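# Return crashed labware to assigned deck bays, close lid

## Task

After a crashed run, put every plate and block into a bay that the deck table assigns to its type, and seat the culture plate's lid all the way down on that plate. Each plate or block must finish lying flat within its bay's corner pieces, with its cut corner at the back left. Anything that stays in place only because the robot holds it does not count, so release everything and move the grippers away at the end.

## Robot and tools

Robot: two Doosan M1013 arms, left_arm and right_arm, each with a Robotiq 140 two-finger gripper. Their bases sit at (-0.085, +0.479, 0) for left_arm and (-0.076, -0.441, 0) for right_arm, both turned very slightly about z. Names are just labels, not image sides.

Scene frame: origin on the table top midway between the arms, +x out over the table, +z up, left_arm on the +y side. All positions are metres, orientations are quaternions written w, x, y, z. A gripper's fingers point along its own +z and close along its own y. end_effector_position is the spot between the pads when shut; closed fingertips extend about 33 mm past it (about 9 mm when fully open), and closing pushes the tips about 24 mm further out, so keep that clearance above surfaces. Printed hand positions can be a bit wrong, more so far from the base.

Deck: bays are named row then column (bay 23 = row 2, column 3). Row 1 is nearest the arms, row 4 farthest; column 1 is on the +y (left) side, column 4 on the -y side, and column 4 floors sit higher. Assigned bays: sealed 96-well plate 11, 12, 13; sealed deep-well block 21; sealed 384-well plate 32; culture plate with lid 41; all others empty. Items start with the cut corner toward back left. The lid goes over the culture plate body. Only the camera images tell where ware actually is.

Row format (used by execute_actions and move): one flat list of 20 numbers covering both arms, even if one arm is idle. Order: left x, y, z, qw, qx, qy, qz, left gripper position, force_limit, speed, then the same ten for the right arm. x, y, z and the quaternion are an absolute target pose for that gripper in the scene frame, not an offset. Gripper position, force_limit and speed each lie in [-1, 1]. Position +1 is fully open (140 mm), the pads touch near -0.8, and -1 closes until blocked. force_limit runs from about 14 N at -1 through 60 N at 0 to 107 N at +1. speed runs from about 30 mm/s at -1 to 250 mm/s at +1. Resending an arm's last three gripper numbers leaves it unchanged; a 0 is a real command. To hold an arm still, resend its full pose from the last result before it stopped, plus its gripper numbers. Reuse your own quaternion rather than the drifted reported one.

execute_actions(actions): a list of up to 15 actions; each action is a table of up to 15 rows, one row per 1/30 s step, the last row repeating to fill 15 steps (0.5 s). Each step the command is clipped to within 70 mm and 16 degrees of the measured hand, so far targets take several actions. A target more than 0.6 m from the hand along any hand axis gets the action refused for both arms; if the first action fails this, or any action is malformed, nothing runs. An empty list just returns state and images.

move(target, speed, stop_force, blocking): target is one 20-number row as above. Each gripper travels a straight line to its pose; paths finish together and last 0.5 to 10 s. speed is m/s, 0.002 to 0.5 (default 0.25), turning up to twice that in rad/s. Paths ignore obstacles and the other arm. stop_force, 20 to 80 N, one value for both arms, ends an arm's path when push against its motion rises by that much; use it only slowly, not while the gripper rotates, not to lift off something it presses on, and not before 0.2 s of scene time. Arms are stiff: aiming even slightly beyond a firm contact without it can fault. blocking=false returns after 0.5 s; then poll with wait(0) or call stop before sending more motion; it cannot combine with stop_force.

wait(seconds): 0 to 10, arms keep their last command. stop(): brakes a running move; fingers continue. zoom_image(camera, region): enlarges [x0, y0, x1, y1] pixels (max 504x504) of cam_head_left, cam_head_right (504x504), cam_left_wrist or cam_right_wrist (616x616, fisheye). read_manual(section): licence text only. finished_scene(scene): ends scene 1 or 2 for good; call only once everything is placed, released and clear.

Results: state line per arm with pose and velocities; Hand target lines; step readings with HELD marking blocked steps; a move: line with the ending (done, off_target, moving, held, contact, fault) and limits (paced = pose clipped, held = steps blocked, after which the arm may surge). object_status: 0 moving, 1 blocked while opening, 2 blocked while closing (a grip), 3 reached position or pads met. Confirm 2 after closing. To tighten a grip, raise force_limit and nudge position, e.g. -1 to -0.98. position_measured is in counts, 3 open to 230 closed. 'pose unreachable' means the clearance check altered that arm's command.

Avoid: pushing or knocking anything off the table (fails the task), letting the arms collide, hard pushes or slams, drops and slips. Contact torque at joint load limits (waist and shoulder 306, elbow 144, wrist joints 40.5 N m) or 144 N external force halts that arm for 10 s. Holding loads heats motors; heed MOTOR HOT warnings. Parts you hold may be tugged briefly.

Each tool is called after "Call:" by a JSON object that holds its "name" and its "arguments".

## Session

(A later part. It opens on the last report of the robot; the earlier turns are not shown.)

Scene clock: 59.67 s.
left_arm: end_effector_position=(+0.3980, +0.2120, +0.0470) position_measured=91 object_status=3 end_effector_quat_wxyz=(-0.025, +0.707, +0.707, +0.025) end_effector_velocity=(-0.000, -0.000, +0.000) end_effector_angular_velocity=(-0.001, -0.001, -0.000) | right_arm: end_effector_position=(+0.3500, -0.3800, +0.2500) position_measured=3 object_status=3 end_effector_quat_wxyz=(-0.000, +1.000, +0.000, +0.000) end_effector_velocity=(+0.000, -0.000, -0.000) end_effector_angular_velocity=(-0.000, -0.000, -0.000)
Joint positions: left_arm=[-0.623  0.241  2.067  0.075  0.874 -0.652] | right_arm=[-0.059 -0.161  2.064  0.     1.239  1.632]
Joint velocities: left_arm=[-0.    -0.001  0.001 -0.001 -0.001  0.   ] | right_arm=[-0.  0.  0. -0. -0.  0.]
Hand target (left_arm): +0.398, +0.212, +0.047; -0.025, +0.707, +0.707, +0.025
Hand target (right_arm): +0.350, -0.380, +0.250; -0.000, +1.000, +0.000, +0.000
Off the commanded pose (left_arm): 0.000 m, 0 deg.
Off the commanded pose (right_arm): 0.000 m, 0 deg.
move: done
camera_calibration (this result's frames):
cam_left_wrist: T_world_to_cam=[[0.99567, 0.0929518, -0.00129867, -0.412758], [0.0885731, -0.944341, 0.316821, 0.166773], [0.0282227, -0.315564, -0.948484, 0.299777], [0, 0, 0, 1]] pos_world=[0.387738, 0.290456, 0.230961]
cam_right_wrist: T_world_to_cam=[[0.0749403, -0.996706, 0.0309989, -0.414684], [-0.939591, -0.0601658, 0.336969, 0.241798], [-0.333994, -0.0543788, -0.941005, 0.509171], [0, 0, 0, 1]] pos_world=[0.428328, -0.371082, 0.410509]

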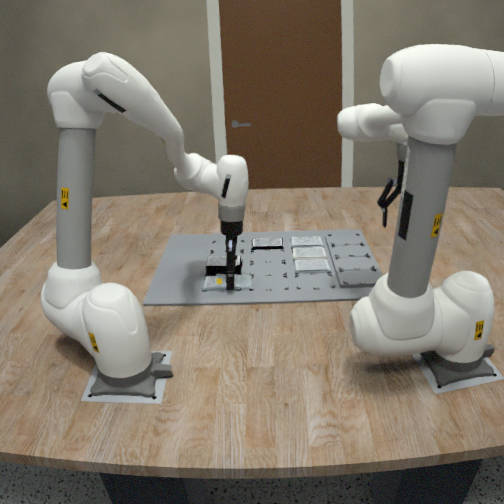

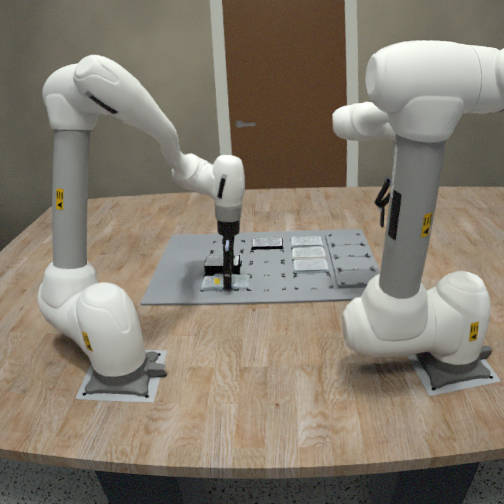

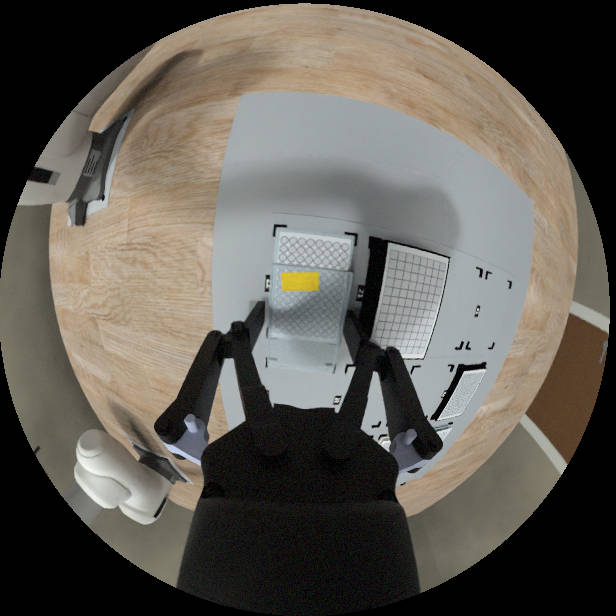

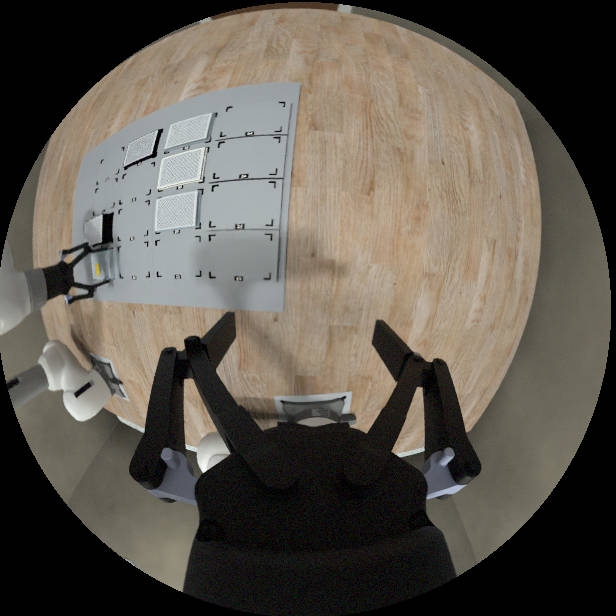

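Shift +2 mm x to centre, grip, lift, level and shift.

Call:
{"name": "move", "arguments": {"target": [0.400,0.212,0.047,-0.0247,0.7067,0.7067,0.0247,-1,-0.5,-0.7,0.35,-0.38,0.25,0,1,0,0,1,0,0.5], "speed": 0.01}}

Call:
{"name": "move", "arguments": {"target": [0.400,0.212,0.062,-0.0247,0.7067,0.7067,0.0247,-1,-0.5,-0.7,0.35,-0.38,0.25,0,1,0,0,1,0,0.5], "speed": 0.015}}

Call:
{"name": "move", "arguments": {"target": [0.400,0.245,0.058,0,0.7071,0.7071,0,-1,-0.5,-0.7,0.35,-0.38,0.25,0,1,0,0,1,0,0.5], "speed": 0.02}}

Call:
{"name": "zoom_image", "arguments": {"camera": "cam_left_wrist", "region": [230,230,390,390]}}

Scene clock: 60.80 s.
left_arm: end_effector_position=(+0.4000, +0.2120, +0.0470) position_measured=103 object_status=2 end_effector_quat_wxyz=(-0.025, +0.707, +0.707, +0.025) end_effector_velocity=(+0.000, +0.001, -0.001) end_effector_angular_velocity=(+0.002, +0.000, -0.002) | right_arm: end_effector_position=(+0.3500, -0.3800, +0.2500) position_measured=3 object_status=3 end_effector_quat_wxyz=(-0.000, +1.000, +0.000, +0.000) end_effector_velocity=(-0.000, -0.000, -0.000) end_effector_angular_velocity=(-0.000, +0.000, -0.001)
Joint positions: left_arm=[-0.621  0.244  2.064  0.075  0.875 -0.65 ] | right_arm=[-0.059 -0.161  2.064  0.     1.239  1.632]
Joint velocities: left_arm=[ 0.     0.001  0.     0.002 -0.     0.001] | right_arm=[-0.     0.    -0.    -0.     0.     0.001]
Hand target (left_arm): +0.400, +0.212, +0.047; -0.025, +0.707, +0.707, +0.025
Hand target (right_arm): +0.350, -0.380, +0.250; -0.000, +1.000, +0.000, +0.000
Off the commanded pose (left_arm): 0.000 m, 0 deg.
Off the commanded pose (right_arm): 0.000 m, 0 deg.
move: done
camera_calibration (this result's frames):
cam_left_wrist: T_world_to_cam=[[0.995676, 0.0928874, -0.00133631, -0.414736], [0.0885244, -0.94435, 0.316807, 0.166597], [0.0281655, -0.315556, -0.948489, 0.299768], [0, 0, 0, 1]] pos_world=[0.389752, 0.290443, 0.230993]
cam_right_wrist: T_world_to_cam=[[0.0749403, -0.996706, 0.0309988, -0.414684], [-0.939591, -0.0601658, 0.336969, 0.241798], [-0.333994, -0.0543788, -0.941005, 0.509171], [0, 0, 0, 1]] pos_world=[0.428328, -0.371082, 0.410509]

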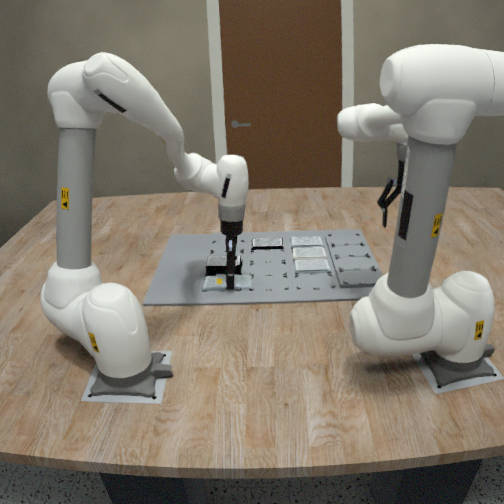

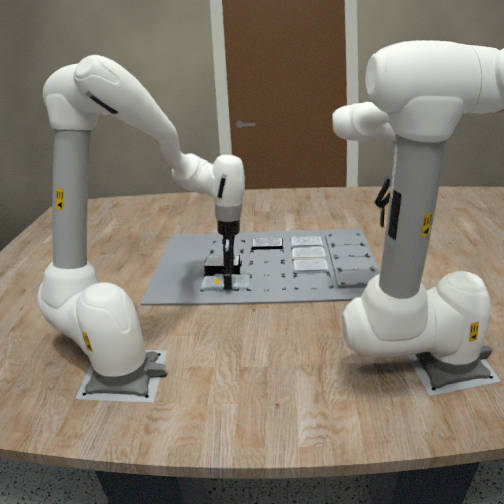

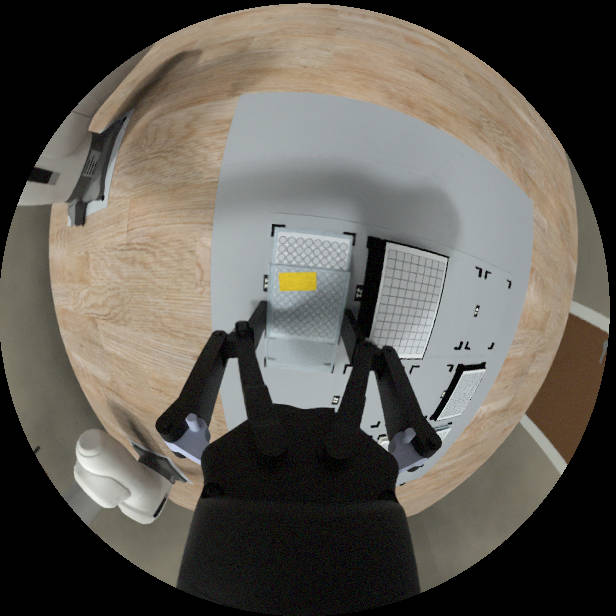

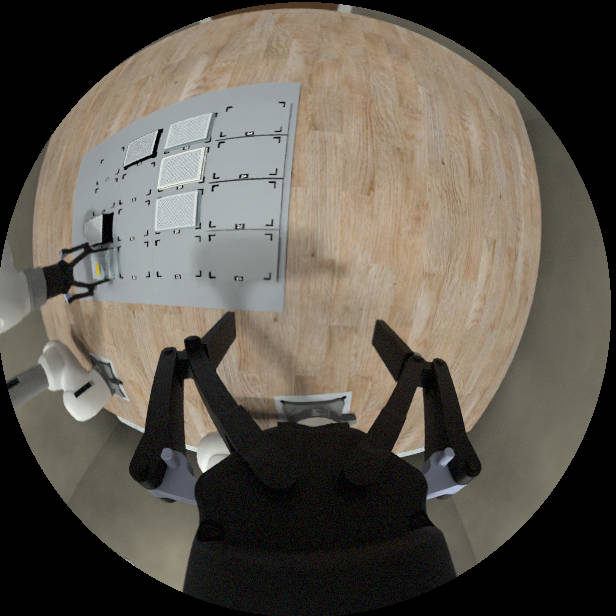

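Scene clock: 62.03 s.
left_arm: end_effector_position=(+0.4000, +0.2120, +0.0620) position_measured=103 object_status=2 end_effector_quat_wxyz=(-0.025, +0.707, +0.707, +0.025) end_effector_velocity=(-0.000, +0.000, +0.000) end_effector_angular_velocity=(+0.001, -0.000, -0.001) | right_arm: end_effector_position=(+0.3500, -0.3800, +0.2500) position_measured=3 object_status=3 end_effector_quat_wxyz=(-0.000, +1.000, +0.000, +0.000) end_effector_velocity=(+0.000, +0.000, -0.000) end_effector_angular_velocity=(+0.000, -0.001, +0.001)
Joint positions: left_arm=[-0.621  0.226  2.052  0.073  0.905 -0.647] | right_arm=[-0.059 -0.161  2.064  0.     1.239  1.632]
Joint velocities: left_arm=[-0.001 -0.001  0.     0.001  0.     0.   ] | right_arm=[ 0.001  0.    -0.    -0.    -0.001 -0.   ]
Hand target (left_arm): +0.400, +0.212, +0.062; -0.025, +0.707, +0.707, +0.025
Hand target (right_arm): +0.350, -0.380, +0.250; -0.000, +1.000, +0.000, +0.000
Off the commanded pose (left_arm): 0.000 m, 0 deg.
Off the commanded pose (right_arm): 0.000 m, 0 deg.
move: done
camera_calibration (this result's frames):
cam_left_wrist: T_world_to_cam=[[0.995675, 0.0928999, -0.00130672, -0.414748], [0.0885246, -0.944324, 0.316885, 0.161799], [0.0282047, -0.31563, -0.948463, 0.313998], [0, 0, 0, 1]] pos_world=[0.389775, 0.290428, 0.246002]
cam_right_wrist: T_world_to_cam=[[0.0749403, -0.996706, 0.0309989, -0.414684], [-0.939591, -0.0601658, 0.336969, 0.241798], [-0.333994, -0.0543788, -0.941005, 0.509171], [0, 0, 0, 1]] pos_world=[0.428328, -0.371082, 0.410509]

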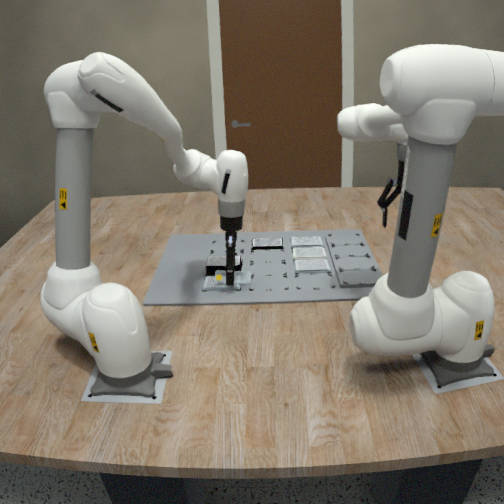

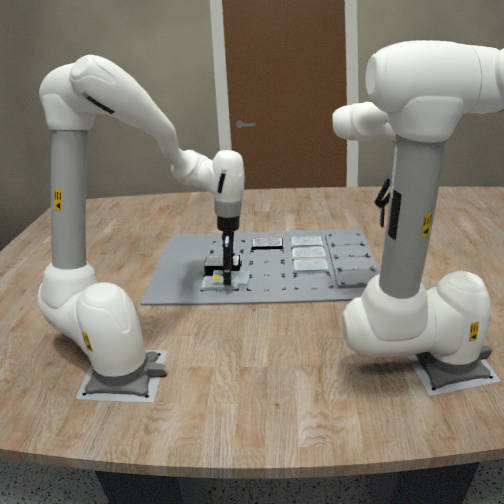

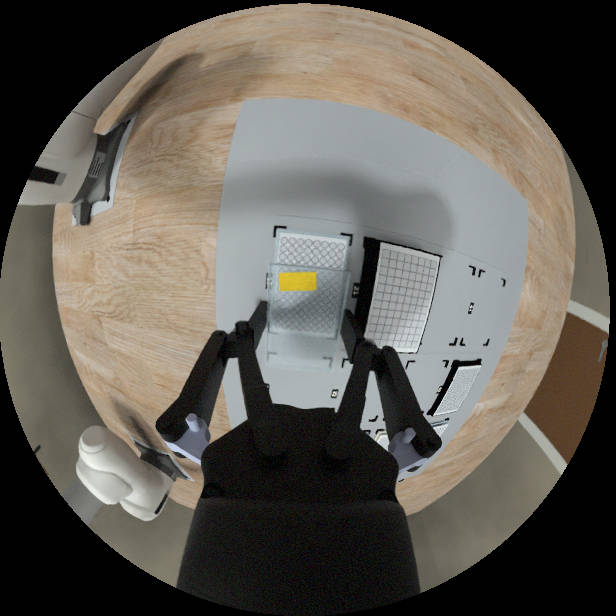

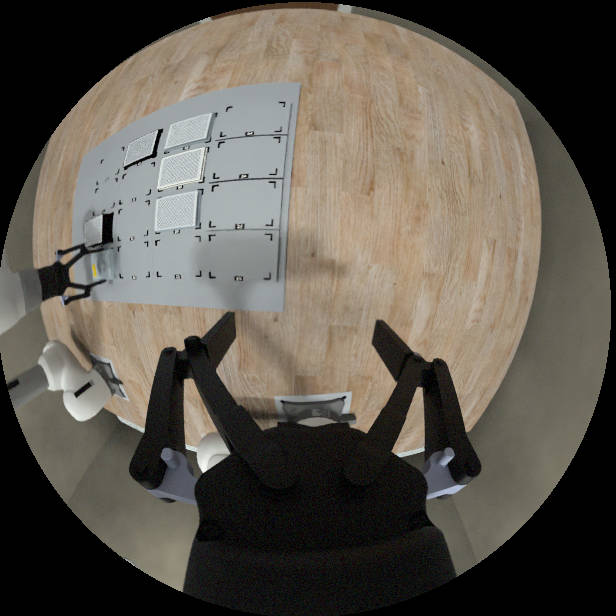

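Scene clock: 64.00 s.
left_arm: end_effector_position=(+0.4001, +0.2450, +0.0581) position_measured=103 object_status=2 end_effector_quat_wxyz=(+0.000, +0.707, +0.707, -0.000) end_effector_velocity=(+0.000, -0.001, -0.000) end_effector_angular_velocity=(-0.000, -0.001, -0.000) | right_arm: end_effector_position=(+0.3500, -0.3800, +0.2500) position_measured=3 object_status=3 end_effector_quat_wxyz=(-0.000, +1.000, +0.000, +0.000) end_effector_velocity=(+0.000, -0.000, -0.000) end_effector_angular_velocity=(-0.000, -0.000, -0.000)
Joint positions: left_arm=[-0.534  0.192  2.103 -0.     0.846 -0.514] | right_arm=[-0.059 -0.161  2.064  0.     1.239  1.632]
Joint velocities: left_arm=[-0.     0.001 -0.001 -0.    -0.001 -0.   ] | right_arm=[-0. -0.  0. -0. -0.  0.]
Hand target (left_arm): +0.400, +0.245, +0.058; +0.000, +0.707, +0.707, -0.000
Hand target (right_arm): +0.350, -0.380, +0.250; -0.000, +1.000, +0.000, +0.000
Off the commanded pose (left_arm): 0.000 m, 0 deg.
Off the commanded pose (right_arm): 0.000 m, 0 deg.
move: done
camera_calibration (this result's frames):
cam_left_wrist: T_world_to_cam=[[0.995669, 0.0926366, -0.0077949, -0.417478], [0.088577, -0.91989, 0.382043, 0.184469], [0.0282208, -0.381079, -0.924111, 0.335287], [0, 0, 0, 1]] pos_world=[0.389868, 0.336136, 0.236113]
cam_right_wrist: T_world_to_cam=[[0.0749403, -0.996706, 0.0309989, -0.414684], [-0.939591, -0.0601658, 0.336969, 0.241798], [-0.333994, -0.0543788, -0.941005, 0.509171], [0, 0, 0, 1]] pos_world=[0.428328, -0.371082, 0.410509]

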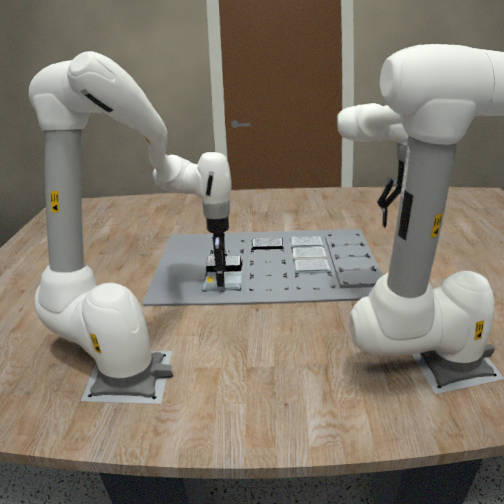

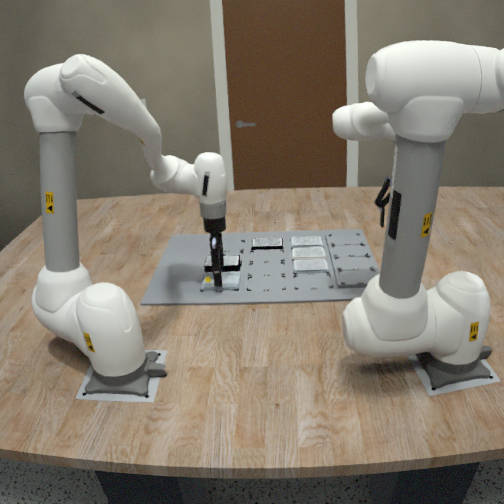

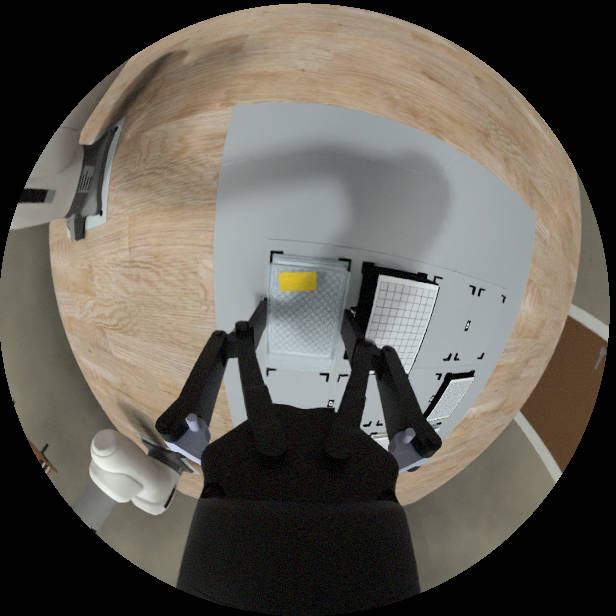

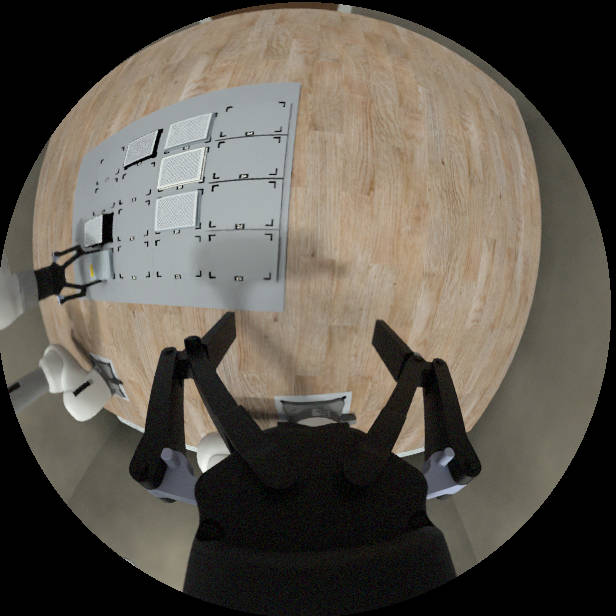

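Region (230, 230, 390, 390) of cam_left_wrist's 616x616 image, scaled by 3.150, with more detail than that image has.

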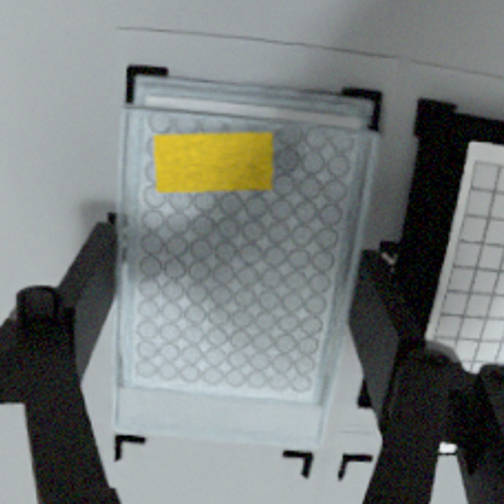

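Call:
{"name": "move", "arguments": {"target": [0.400,0.250,0.056,0,0.7071,0.7071,0,-1,-0.5,-0.7,0.35,-0.38,0.25,0,1,0,0,1,0,0.5], "speed": 0.01}}

Call:
{"name": "zoom_image", "arguments": {"camera": "cam_left_wrist", "region": [230,230,390,390]}}

Scene clock: 65.23 s.
left_arm: end_effector_position=(+0.4000, +0.2500, +0.0560) position_measured=103 object_status=2 end_effector_quat_wxyz=(+0.000, +0.707, +0.707, -0.000) end_effector_velocity=(-0.000, +0.000, -0.001) end_effector_angular_velocity=(+0.000, +0.000, -0.001) | right_arm: end_effector_position=(+0.3500, -0.3800, +0.2500) position_measured=3 object_status=3 end_effector_quat_wxyz=(-0.000, +1.000, +0.000, +0.000) end_effector_velocity=(-0.000, +0.000, +0.000) end_effector_angular_velocity=(-0.000, +0.000, +0.000)
Joint positions: left_arm=[-0.526  0.192  2.109 -0.     0.841 -0.506] | right_arm=[-0.059 -0.161  2.064  0.     1.239  1.632]
Joint velocities: left_arm=[-0.     0.001  0.001 -0.    -0.001  0.001] | right_arm=[ 0. -0.  0. -0.  0.  0.]
Hand target (left_arm): +0.400, +0.250, +0.056; +0.000, +0.707, +0.707, +0.000
Hand target (right_arm): +0.350, -0.380, +0.250; -0.000, +1.000, +0.000, +0.000
Off the commanded pose (left_arm): 0.000 m, 0 deg.
Off the commanded pose (right_arm): 0.000 m, 0 deg.
move: done
camera_calibration (this result's frames):
cam_left_wrist: T_world_to_cam=[[0.99567, 0.0926272, -0.00780348, -0.417847], [0.0885716, -0.91989, 0.382044, 0.189822], [0.0282093, -0.381081, -0.924111, 0.335287], [0, 0, 0, 1]] pos_world=[0.389767, 0.34109, 0.234061]
cam_right_wrist: T_world_to_cam=[[0.0749403, -0.996706, 0.0309988, -0.414684], [-0.939591, -0.0601658, 0.336969, 0.241798], [-0.333994, -0.0543787, -0.941005, 0.509171], [0, 0, 0, 1]] pos_world=[0.428328, -0.371082, 0.410509]

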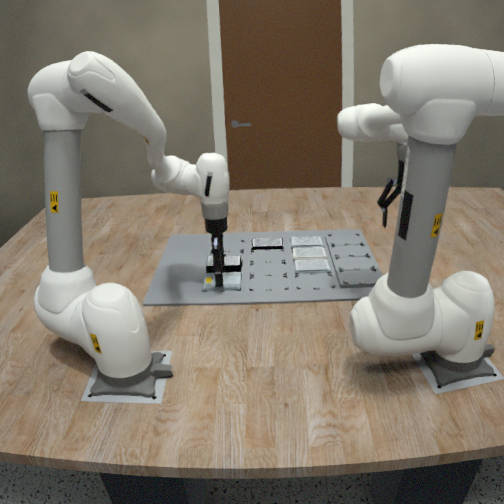

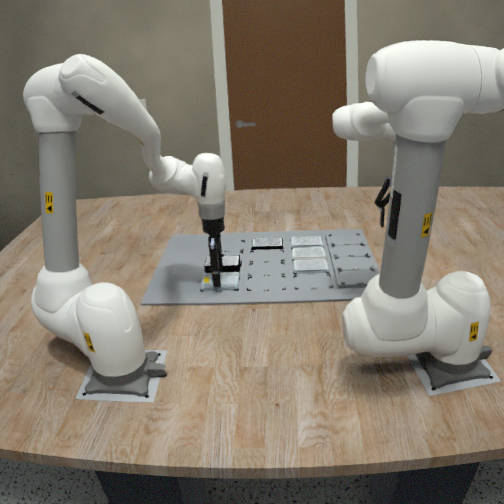

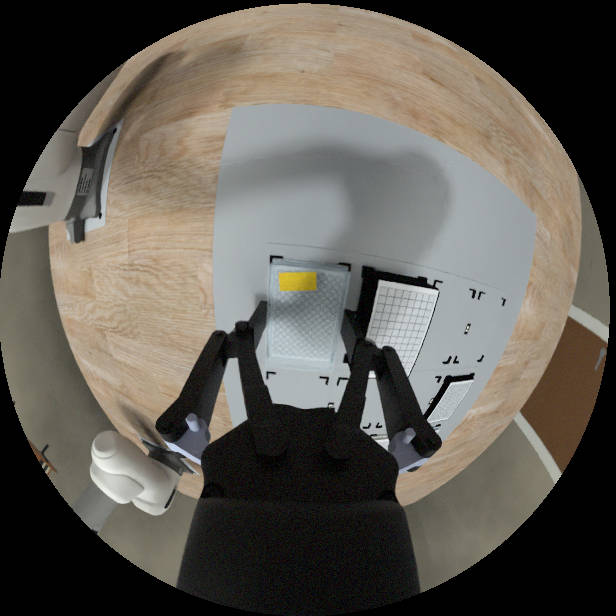

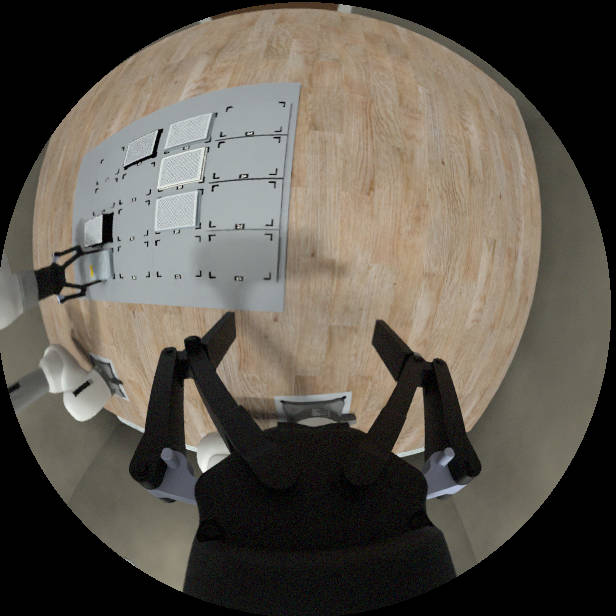

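Region (230, 230, 390, 390) of cam_left_wrist's 616x616 image, scaled by 3.150, with more detail than that image has.

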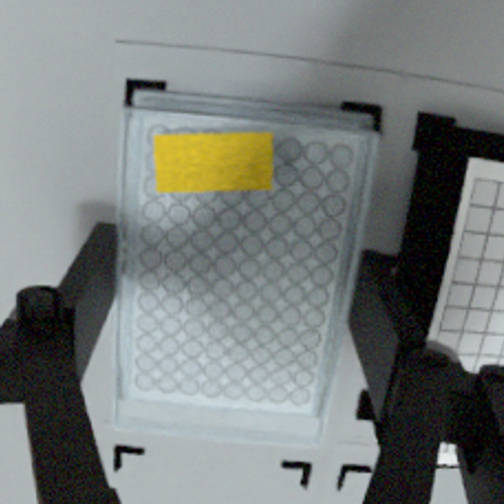

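Try descending.

Call:
{"name": "move", "arguments": {"target": [0.400,0.250,0.040,0,0.7071,0.7071,0,-1,-0.5,-0.7,0.35,-0.38,0.25,0,1,0,0,1,0,0.5], "speed": 0.005, "stop_force": 20}}

Call:
{"name": "zoom_image", "arguments": {"camera": "cam_left_wrist", "region": [230,230,390,390]}}

Scene clock: 67.53 s.
left_arm: end_effector_position=(+0.4000, +0.2500, +0.0479) position_measured=103 object_status=2 end_effector_quat_wxyz=(-0.000, +0.707, +0.707, -0.000) end_effector_velocity=(+0.001, -0.000, +0.001) end_effector_angular_velocity=(+0.001, -0.000, -0.001) | right_arm: end_effector_position=(+0.3500, -0.3800, +0.2500) position_measured=3 object_status=3 end_effector_quat_wxyz=(-0.000, +1.000, +0.000, +0.000) end_effector_velocity=(+0.000, -0.000, -0.000) end_effector_angular_velocity=(-0.001, -0.000, -0.001)
Joint positions: left_arm=[-0.526  0.202  2.115 -0.     0.825 -0.506] | right_arm=[-0.059 -0.161  2.064  0.     1.239  1.632]
Joint velocities: left_arm=[-0.    -0.001 -0.002  0.001  0.003 -0.   ] | right_arm=[-0.     0.     0.    -0.001 -0.     0.001]
Hand target (left_arm): +0.400, +0.250, +0.048; +0.000, +0.707, +0.707, -0.000
Hand target (right_arm): +0.350, -0.380, +0.250; -0.000, +1.000, +0.000, +0.000
Off the commanded pose (left_arm): 0.008 m, 0 deg.
Off the commanded pose (right_arm): 0.000 m, 0 deg.
move: contact (left_arm)
camera_calibration (this result's frames):
cam_left_wrist: T_world_to_cam=[[0.99567, 0.0926259, -0.0078853, -0.417876], [0.0886032, -0.919909, 0.381991, 0.19294], [0.0281285, -0.381036, -0.924132, 0.327806], [0, 0, 0, 1]] pos_world=[0.389751, 0.341099, 0.22594]
cam_right_wrist: T_world_to_cam=[[0.0749403, -0.996706, 0.0309988, -0.414684], [-0.939591, -0.0601658, 0.336969, 0.241798], [-0.333994, -0.0543788, -0.941005, 0.509171], [0, 0, 0, 1]] pos_world=[0.428328, -0.371082, 0.410509]

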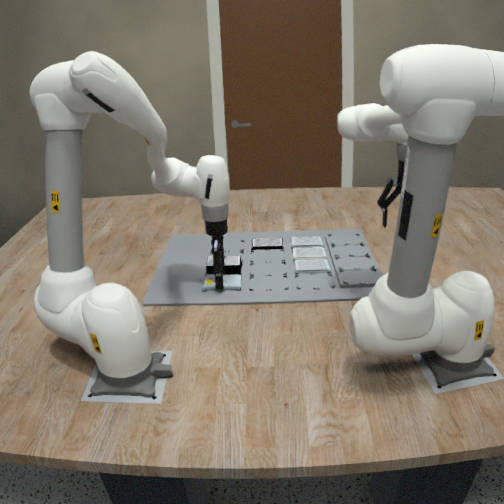

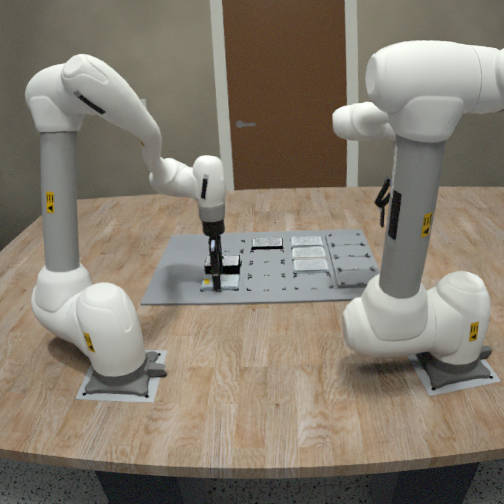

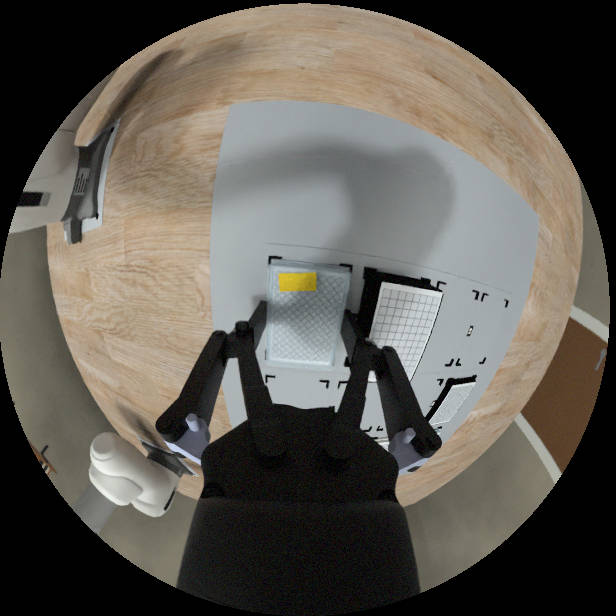

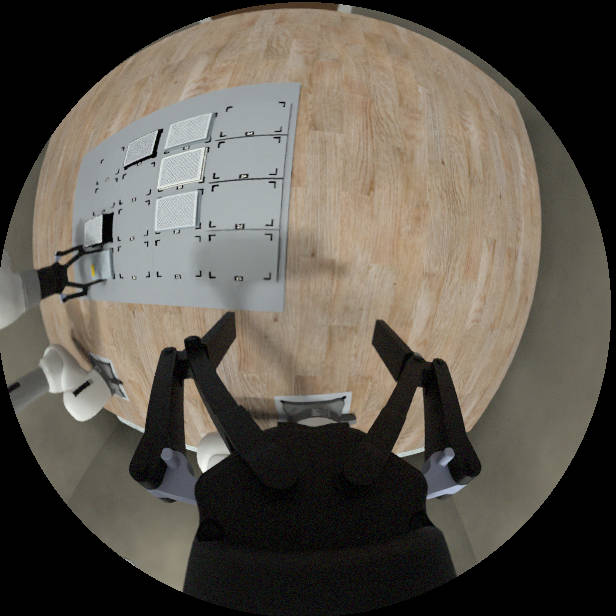

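Region (230, 230, 390, 390) of cam_left_wrist's 616x616 image, scaled by 3.150, with more detail than that image has.

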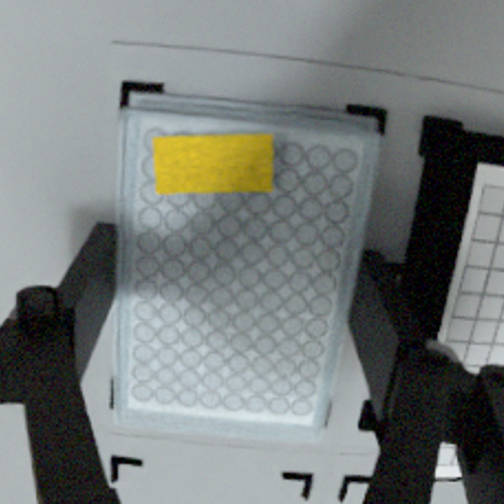

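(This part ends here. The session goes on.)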